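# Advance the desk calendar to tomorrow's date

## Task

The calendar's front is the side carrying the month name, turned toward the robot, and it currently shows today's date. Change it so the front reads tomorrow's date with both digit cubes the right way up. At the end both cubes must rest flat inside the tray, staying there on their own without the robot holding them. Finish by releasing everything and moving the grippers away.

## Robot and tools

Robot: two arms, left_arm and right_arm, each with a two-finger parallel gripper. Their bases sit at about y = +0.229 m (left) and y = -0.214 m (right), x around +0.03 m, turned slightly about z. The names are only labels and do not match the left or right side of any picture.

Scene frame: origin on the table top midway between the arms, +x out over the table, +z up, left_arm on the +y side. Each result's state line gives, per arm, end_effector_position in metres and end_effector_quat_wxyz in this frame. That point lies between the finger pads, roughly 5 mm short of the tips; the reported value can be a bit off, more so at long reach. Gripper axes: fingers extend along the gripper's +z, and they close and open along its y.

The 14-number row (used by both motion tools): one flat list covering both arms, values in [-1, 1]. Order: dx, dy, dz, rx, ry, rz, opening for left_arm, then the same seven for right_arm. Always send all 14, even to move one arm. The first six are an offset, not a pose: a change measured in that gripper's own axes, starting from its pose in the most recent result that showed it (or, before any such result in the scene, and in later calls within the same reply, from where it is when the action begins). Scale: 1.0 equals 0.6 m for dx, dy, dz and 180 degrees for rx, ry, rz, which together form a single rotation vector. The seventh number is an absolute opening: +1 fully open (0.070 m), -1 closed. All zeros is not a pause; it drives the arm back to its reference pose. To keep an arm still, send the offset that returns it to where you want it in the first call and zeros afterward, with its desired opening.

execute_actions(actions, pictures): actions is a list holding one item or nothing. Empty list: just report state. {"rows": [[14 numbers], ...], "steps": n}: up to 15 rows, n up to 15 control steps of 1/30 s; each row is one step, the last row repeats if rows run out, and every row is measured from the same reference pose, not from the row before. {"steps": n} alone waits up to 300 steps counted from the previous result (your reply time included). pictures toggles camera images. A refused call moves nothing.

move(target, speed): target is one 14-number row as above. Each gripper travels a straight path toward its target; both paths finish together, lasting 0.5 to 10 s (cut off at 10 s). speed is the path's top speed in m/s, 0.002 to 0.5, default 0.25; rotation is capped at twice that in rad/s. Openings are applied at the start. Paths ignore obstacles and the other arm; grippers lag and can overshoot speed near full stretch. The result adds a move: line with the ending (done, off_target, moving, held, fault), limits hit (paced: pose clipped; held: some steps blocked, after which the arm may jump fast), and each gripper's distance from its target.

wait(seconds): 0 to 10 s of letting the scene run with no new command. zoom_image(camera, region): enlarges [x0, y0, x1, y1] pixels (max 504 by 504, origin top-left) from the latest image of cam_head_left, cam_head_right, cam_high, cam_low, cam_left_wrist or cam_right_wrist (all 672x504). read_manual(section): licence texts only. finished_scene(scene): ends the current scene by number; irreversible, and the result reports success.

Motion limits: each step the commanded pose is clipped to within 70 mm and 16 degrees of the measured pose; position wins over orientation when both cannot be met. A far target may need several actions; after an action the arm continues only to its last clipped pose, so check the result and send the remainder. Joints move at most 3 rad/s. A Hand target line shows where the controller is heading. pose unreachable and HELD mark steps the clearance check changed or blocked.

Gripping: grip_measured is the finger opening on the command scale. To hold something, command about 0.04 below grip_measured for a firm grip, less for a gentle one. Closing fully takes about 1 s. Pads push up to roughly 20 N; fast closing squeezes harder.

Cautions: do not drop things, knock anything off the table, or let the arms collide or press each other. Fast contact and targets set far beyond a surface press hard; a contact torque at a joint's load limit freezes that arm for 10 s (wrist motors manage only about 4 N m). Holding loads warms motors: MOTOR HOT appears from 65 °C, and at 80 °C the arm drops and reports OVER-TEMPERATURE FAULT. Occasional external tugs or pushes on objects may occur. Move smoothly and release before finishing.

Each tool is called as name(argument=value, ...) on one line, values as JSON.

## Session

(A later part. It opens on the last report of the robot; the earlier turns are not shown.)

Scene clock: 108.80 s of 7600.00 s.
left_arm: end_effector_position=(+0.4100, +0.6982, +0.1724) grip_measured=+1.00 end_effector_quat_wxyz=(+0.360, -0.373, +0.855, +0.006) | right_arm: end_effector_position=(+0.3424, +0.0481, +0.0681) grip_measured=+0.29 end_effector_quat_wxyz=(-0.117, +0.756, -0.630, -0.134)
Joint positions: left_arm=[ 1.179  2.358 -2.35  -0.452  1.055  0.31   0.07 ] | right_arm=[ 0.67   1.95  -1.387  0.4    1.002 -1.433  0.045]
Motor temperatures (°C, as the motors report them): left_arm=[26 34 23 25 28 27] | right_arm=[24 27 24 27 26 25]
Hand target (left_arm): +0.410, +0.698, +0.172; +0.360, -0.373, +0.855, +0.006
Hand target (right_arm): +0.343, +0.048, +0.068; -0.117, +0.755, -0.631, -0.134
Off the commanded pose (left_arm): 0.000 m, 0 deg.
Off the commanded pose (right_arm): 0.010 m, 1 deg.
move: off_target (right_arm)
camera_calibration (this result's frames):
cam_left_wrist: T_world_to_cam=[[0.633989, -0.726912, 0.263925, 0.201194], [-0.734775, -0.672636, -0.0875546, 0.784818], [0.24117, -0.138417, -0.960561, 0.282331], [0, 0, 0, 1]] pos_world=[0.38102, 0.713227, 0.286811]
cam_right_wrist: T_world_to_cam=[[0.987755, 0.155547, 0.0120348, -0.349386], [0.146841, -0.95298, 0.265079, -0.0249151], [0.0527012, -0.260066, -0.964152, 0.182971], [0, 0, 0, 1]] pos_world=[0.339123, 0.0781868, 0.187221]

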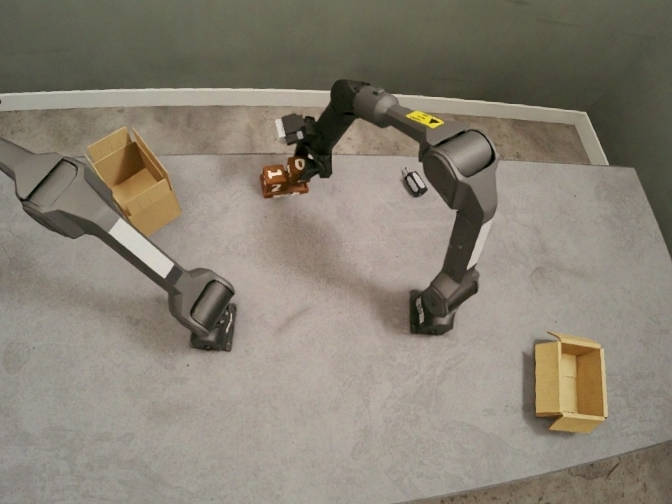

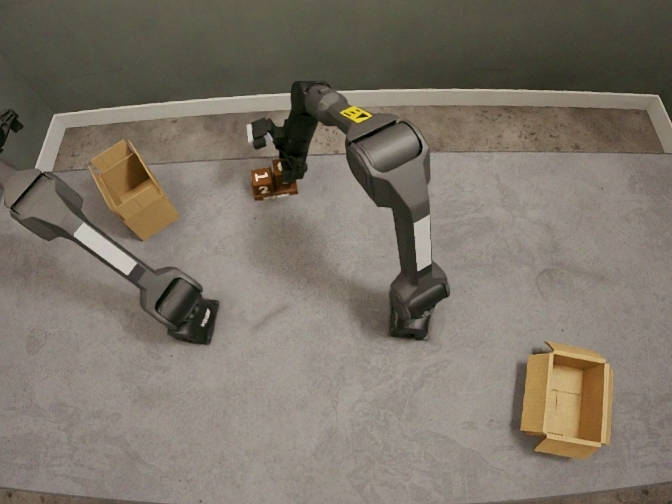

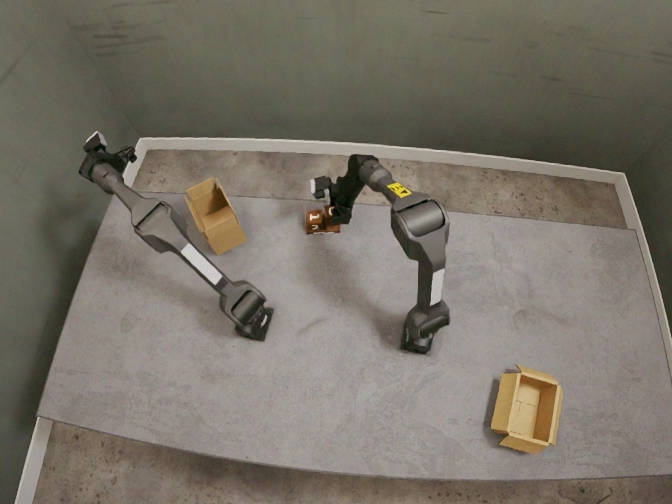

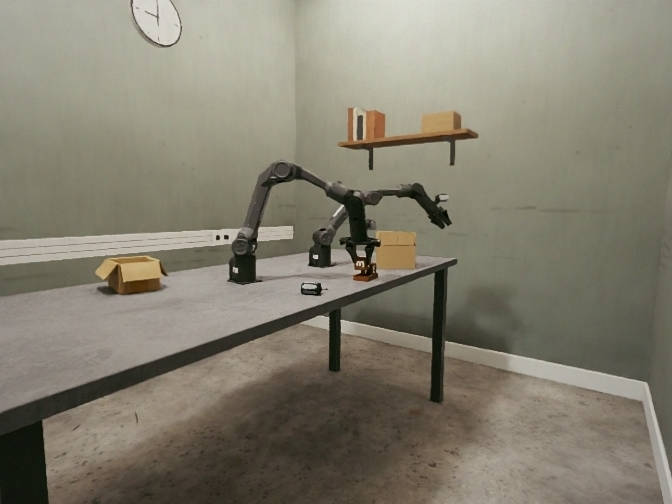

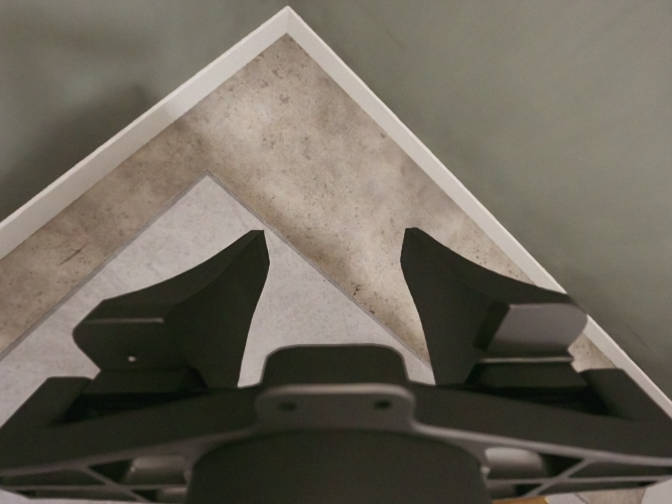

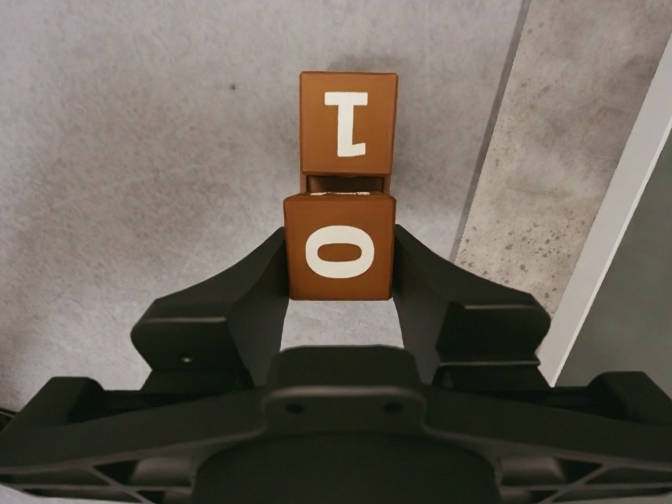

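move(target=[0,0,0,0,0,0,1,-0.0017,-0.0047,0.0255,-0.003,0.005,0.005,0.22], speed=0.03)

move(target=[0,0,0,0,0,0,1,0.009,0,0.025,0,0,0,0.22], speed=0.02)

Scene clock: 111.67 s of 7600.00 s.
left_arm: end_effector_position=(+0.4100, +0.6982, +0.1724) grip_measured=+1.00 end_effector_quat_wxyz=(+0.360, -0.373, +0.855, +0.006) | right_arm: end_effector_position=(+0.3439, +0.0550, +0.0537) grip_measured=+0.29 end_effector_quat_wxyz=(-0.107, +0.752, -0.636, -0.132)
Joint positions: left_arm=[ 1.179  2.358 -2.35  -0.452  1.055  0.31   0.07 ] | right_arm=[ 0.69   1.994 -1.402  0.389  0.98  -1.402  0.045]
Motor temperatures (°C, as the motors report them): left_arm=[26 34 23 25 28 27] | right_arm=[24 28 24 27 26 25]
Hand target (left_arm): +0.410, +0.698, +0.172; +0.360, -0.373, +0.855, +0.006
Hand target (right_arm): +0.344, +0.055, +0.054; -0.108, +0.752, -0.636, -0.132
Off the commanded pose (left_arm): 0.000 m, 0 deg.
Off the commanded pose (right_arm): 0.001 m, 0 deg.
move: done
camera_calibration (this result's frames):
cam_left_wrist: T_world_to_cam=[[0.633989, -0.726912, 0.263925, 0.201194], [-0.734775, -0.672636, -0.0875546, 0.784818], [0.24117, -0.138417, -0.960561, 0.282331], [0, 0, 0, 1]] pos_world=[0.38102, 0.713227, 0.28681]
cam_right_wrist: T_world_to_cam=[[0.98958, 0.143968, -0.0021691, -0.350994], [0.13879, -0.949761, 0.280519, -0.0130137], [0.0383255, -0.277897, -0.959846, 0.176515], [0, 0, 0, 1]] pos_world=[0.342378, 0.0872249, 0.172317]

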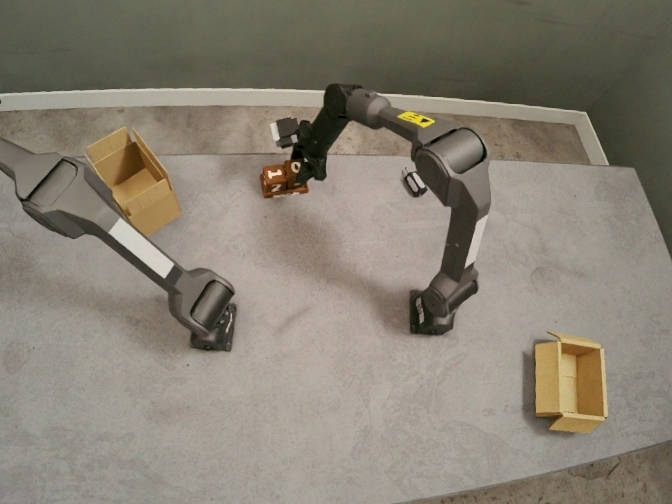

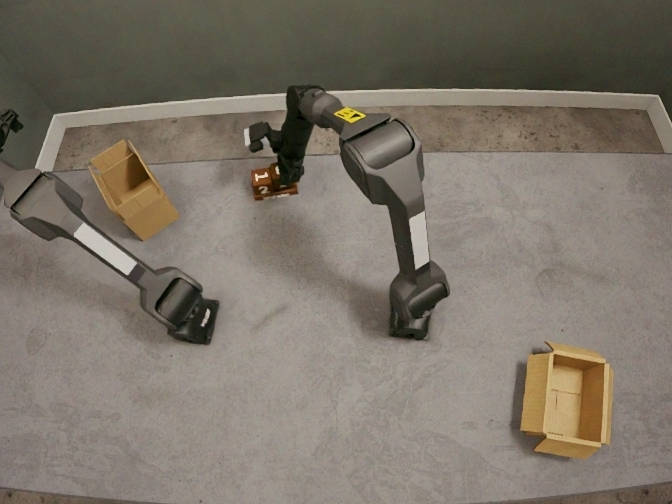

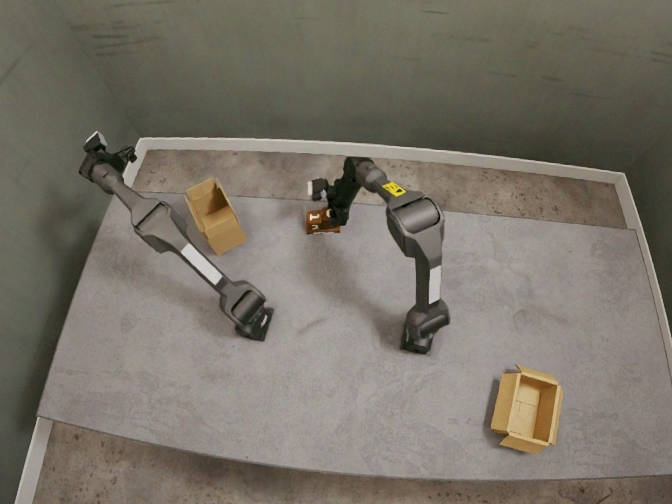

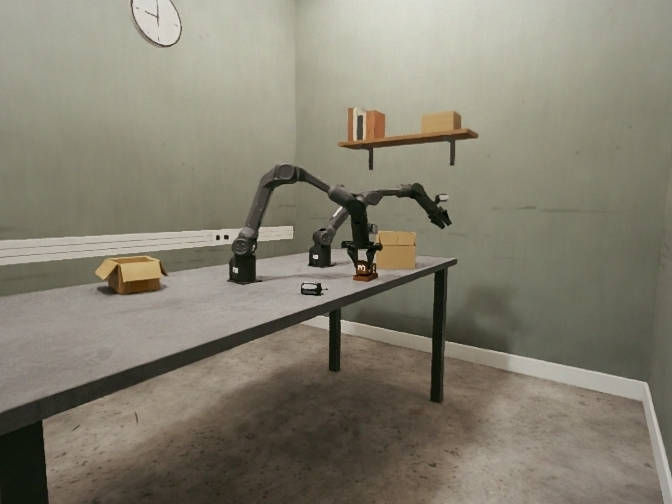

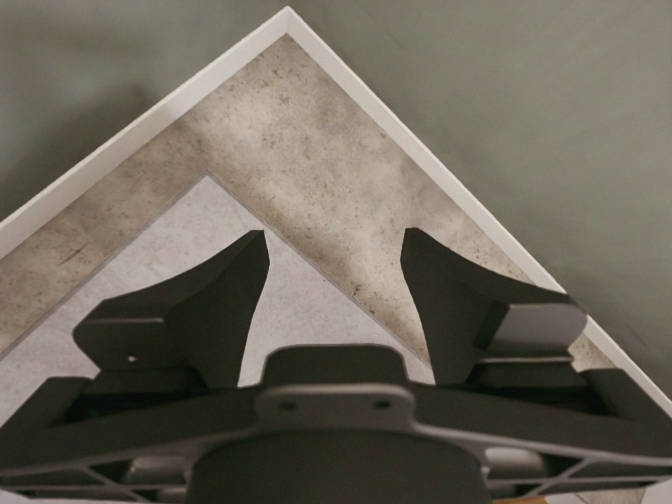

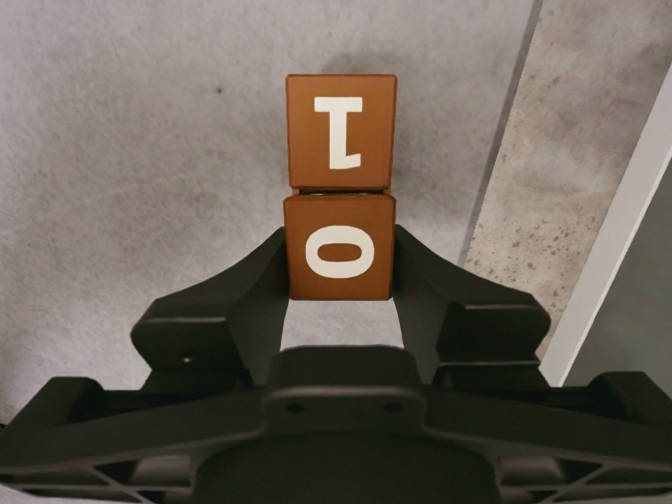

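Scene clock: 112.70 s of 7600.00 s.
left_arm: end_effector_position=(+0.4100, +0.6982, +0.1724) grip_measured=+1.00 end_effector_quat_wxyz=(+0.360, -0.373, +0.855, +0.006) | right_arm: end_effector_position=(+0.3441, +0.0553, +0.0392) grip_measured=+0.29 end_effector_quat_wxyz=(-0.109, +0.752, -0.636, -0.132)
Joint positions: left_arm=[ 1.179  2.358 -2.35  -0.452  1.055  0.31   0.07 ] | right_arm=[ 0.69   2.015 -1.373  0.405  0.93  -1.428  0.045]
Motor temperatures (°C, as the motors report them): left_arm=[26 34 23 25 28 27] | right_arm=[24 28 24 27 26 25]
Hand target (left_arm): +0.410, +0.698, +0.172; +0.360, -0.373, +0.855, +0.006
Hand target (right_arm): +0.344, +0.055, +0.038; -0.107, +0.752, -0.636, -0.132
Off the commanded pose (left_arm): 0.000 m, 0 deg.
Off the commanded pose (right_arm): 0.002 m, 0 deg.
move: done
camera_calibration (this result's frames):
cam_left_wrist: T_world_to_cam=[[0.633989, -0.726912, 0.263926, 0.201194], [-0.734775, -0.672636, -0.0875543, 0.784818], [0.24117, -0.138418, -0.960561, 0.282331], [0, 0, 0, 1]] pos_world=[0.38102, 0.713227, 0.28681]
cam_right_wrist: T_world_to_cam=[[0.989589, 0.143917, 0.000838204, -0.351356], [0.138002, -0.950532, 0.278287, -0.00824294], [0.0408471, -0.275275, -0.960498, 0.161725], [0, 0, 0, 1]] pos_world=[0.342229, 0.0872498, 0.157925]

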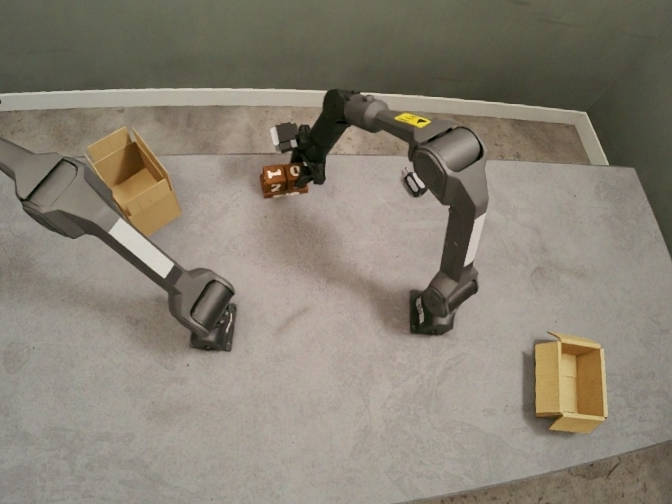

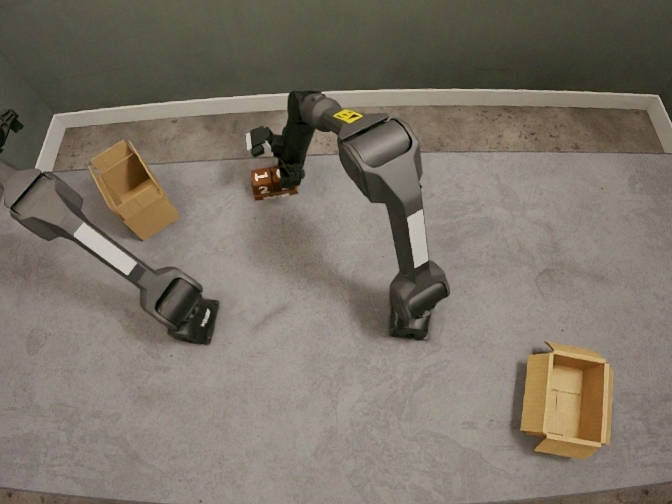

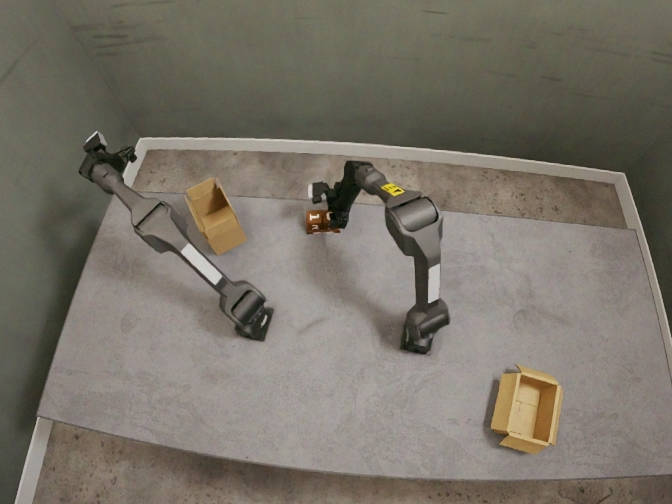

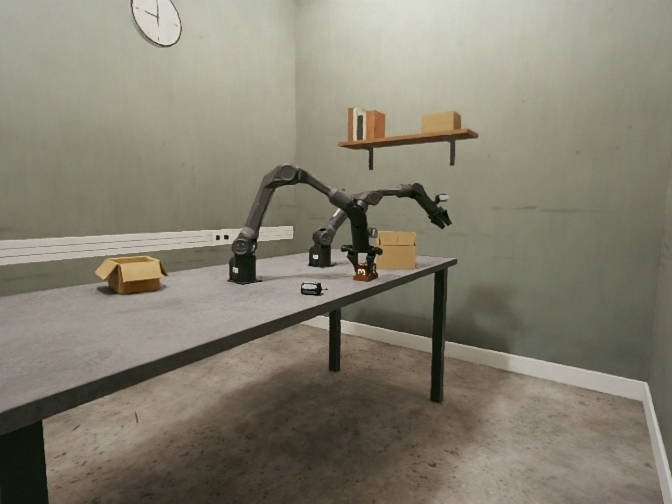

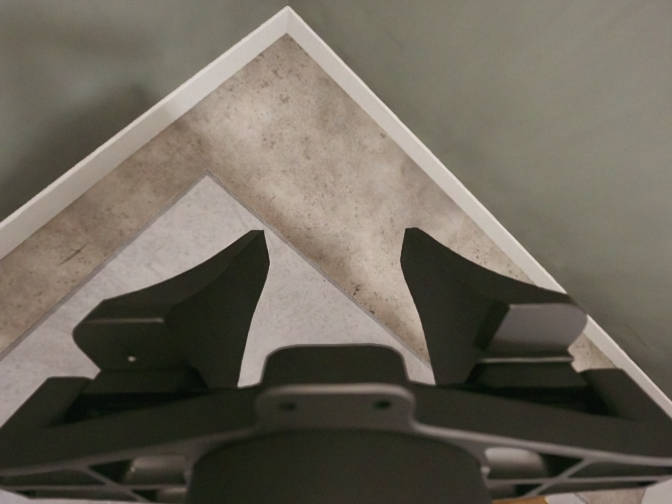

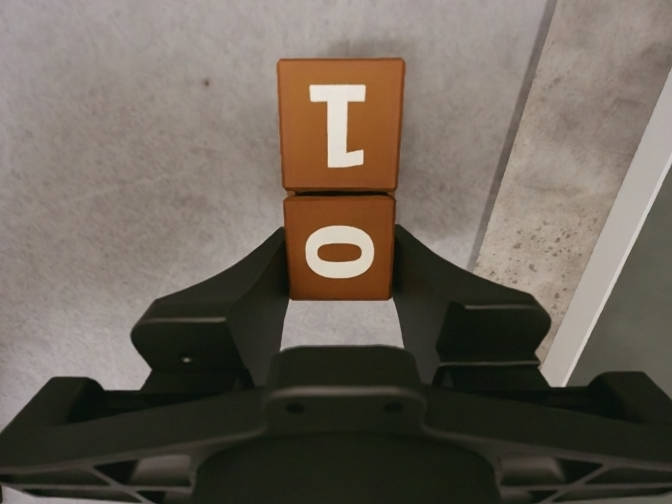

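execute_actions(actions=[{"rows":[[0,0,0,0,0,0,1,0,0,0,0,0,0,1]]}], pictures=false)

move(target=[0,0,0,0,0,0,1,0.05,0,-0.16,0,0,0,1])

zoom_image(camera="cam_head_left", region=[245, 150, 325, 210])

Scene clock: 117.37 s of 7600.00 s.
left_arm: end_effector_position=(+0.4100, +0.6982, +0.1724) grip_measured=+1.00 end_effector_quat_wxyz=(+0.360, -0.373, +0.855, +0.006) | right_arm: end_effector_position=(+0.3438, +0.0551, +0.0378) grip_measured=+1.00 end_effector_quat_wxyz=(-0.108, +0.752, -0.636, -0.133)
Joint positions: left_arm=[ 1.179  2.358 -2.35  -0.452  1.055  0.31   0.07 ] | right_arm=[ 0.69   2.018 -1.372  0.405  0.93  -1.427  0.07 ]
Motor temperatures (°C, as the motors report them): left_arm=[26 34 23 25 28 27] | right_arm=[24 28 24 27 26 25]
Hand target (left_arm): +0.410, +0.698, +0.172; +0.360, -0.373, +0.855, +0.006
Hand target (right_arm): +0.344, +0.055, +0.039; -0.109, +0.752, -0.636, -0.132
Off the commanded pose (left_arm): 0.000 m, 0 deg.
Off the commanded pose (right_arm): 0.001 m, 0 deg.
Steps of this call (steps 1 to 90: nothing new was sent; then 1.17 s passed at rest; steps 91 to 105: all 15 steps of this action). Readings (end_effector_position):
91: left_arm (+0.4100, +0.6982, +0.1724) | right_arm (+0.3438, +0.0549, +0.0382)
92: left_arm (+0.4100, +0.6982, +0.1724) | right_arm (+0.3425, +0.0532, +0.0346)
94: left_arm (+0.4100, +0.6982, +0.1724) | right_arm (+0.3409, +0.0518, +0.0305)
98: left_arm (+0.4100, +0.6982, +0.1724) | right_arm (+0.3419, +0.0533, +0.0326)
105: the state above

Scene clock: 118.40 s of 7600.00 s.
left_arm: end_effector_position=(+0.4100, +0.6982, +0.1724) grip_measured=+1.00 end_effector_quat_wxyz=(+0.360, -0.373, +0.855, +0.006) | right_arm: end_effector_position=(+0.3567, -0.0049, +0.1204) grip_measured=+1.00 end_effector_quat_wxyz=(-0.112, +0.752, -0.637, -0.129)
Joint positions: left_arm=[ 1.179  2.358 -2.35  -0.452  1.055  0.31   0.07 ] | right_arm=[ 0.532  1.86  -1.471  0.358  1.21  -1.472  0.07 ]
Motor temperatures (°C, as the motors report them): left_arm=[26 34 23 25 28 27] | right_arm=[24 28 24 27 26 25]
Hand target (left_arm): +0.410, +0.698, +0.172; +0.360, -0.373, +0.855, +0.006
Hand target (right_arm): +0.356, -0.005, +0.119; -0.111, +0.752, -0.637, -0.130
Off the commanded pose (left_arm): 0.000 m, 0 deg.
Off the commanded pose (right_arm): 0.003 m, 1 deg.
joint sent to its limit (right arm) — the command would take joint 5 (wrist pitch) past its upper limit, so that joint was sent only as far as its limit.
move: done
camera_calibration (this result's frames):
cam_left_wrist: T_world_to_cam=[[0.633989, -0.726912, 0.263925, 0.201194], [-0.734775, -0.672636, -0.0875547, 0.784818], [0.24117, -0.138417, -0.960561, 0.282331], [0, 0, 0, 1]] pos_world=[0.38102, 0.713227, 0.286811]
cam_right_wrist: T_world_to_cam=[[0.989898, 0.141476, 0.0093022, -0.356378], [0.133275, -0.950884, 0.279387, -0.0882169], [0.0483719, -0.275325, -0.960133, 0.219863], [0, 0, 0, 1]] pos_world=[0.3539, 0.0270688, 0.23906]

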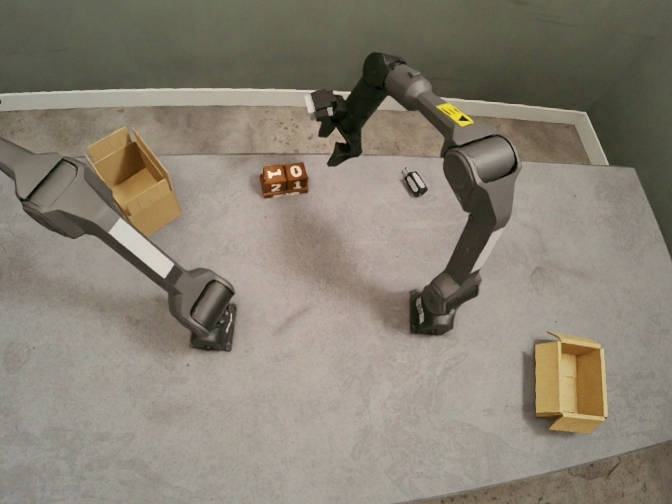

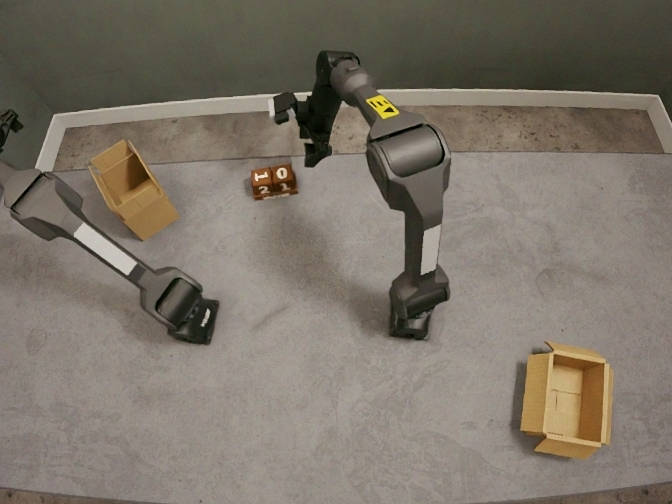

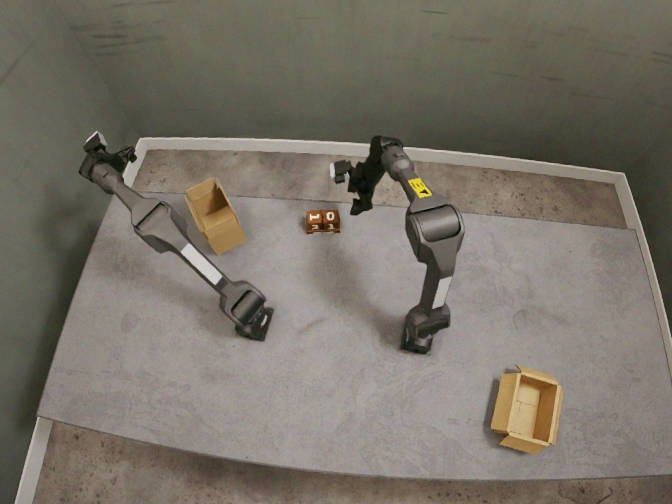

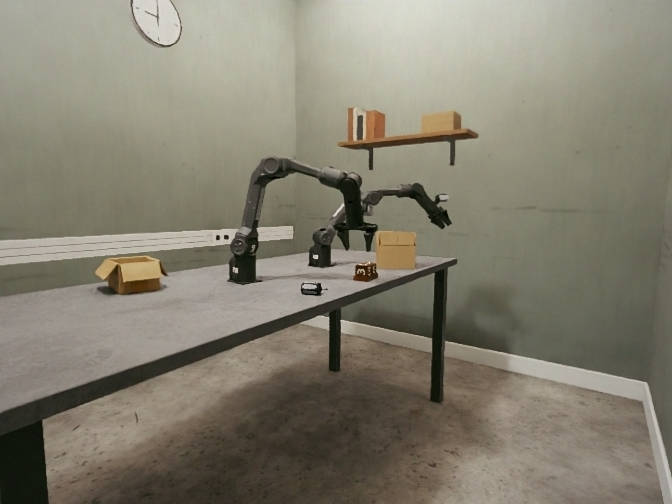

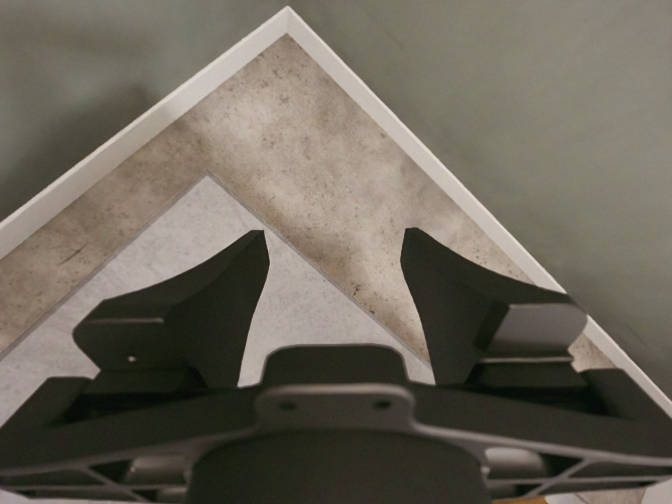

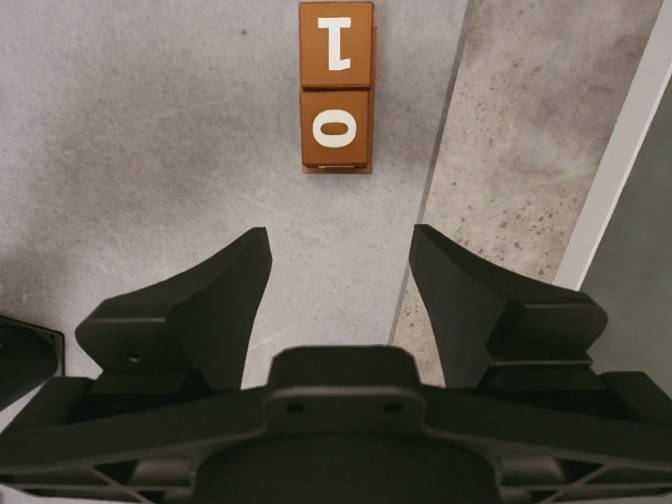

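Region (245, 150, 325, 210) of cam_head_left's 672x504 image, scaled by 6.300, with more detail than that image has; it fills the top 378 rows of this view, and the rest is white.

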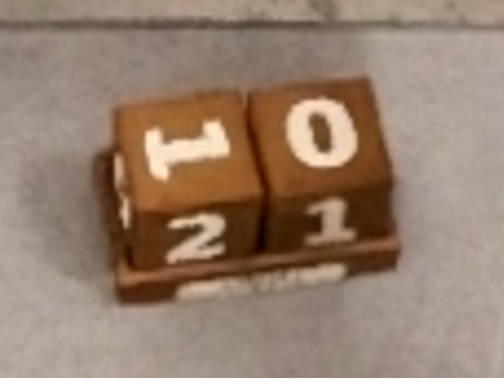

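finished_scene(scene=1)

The scene is finished: the task was done.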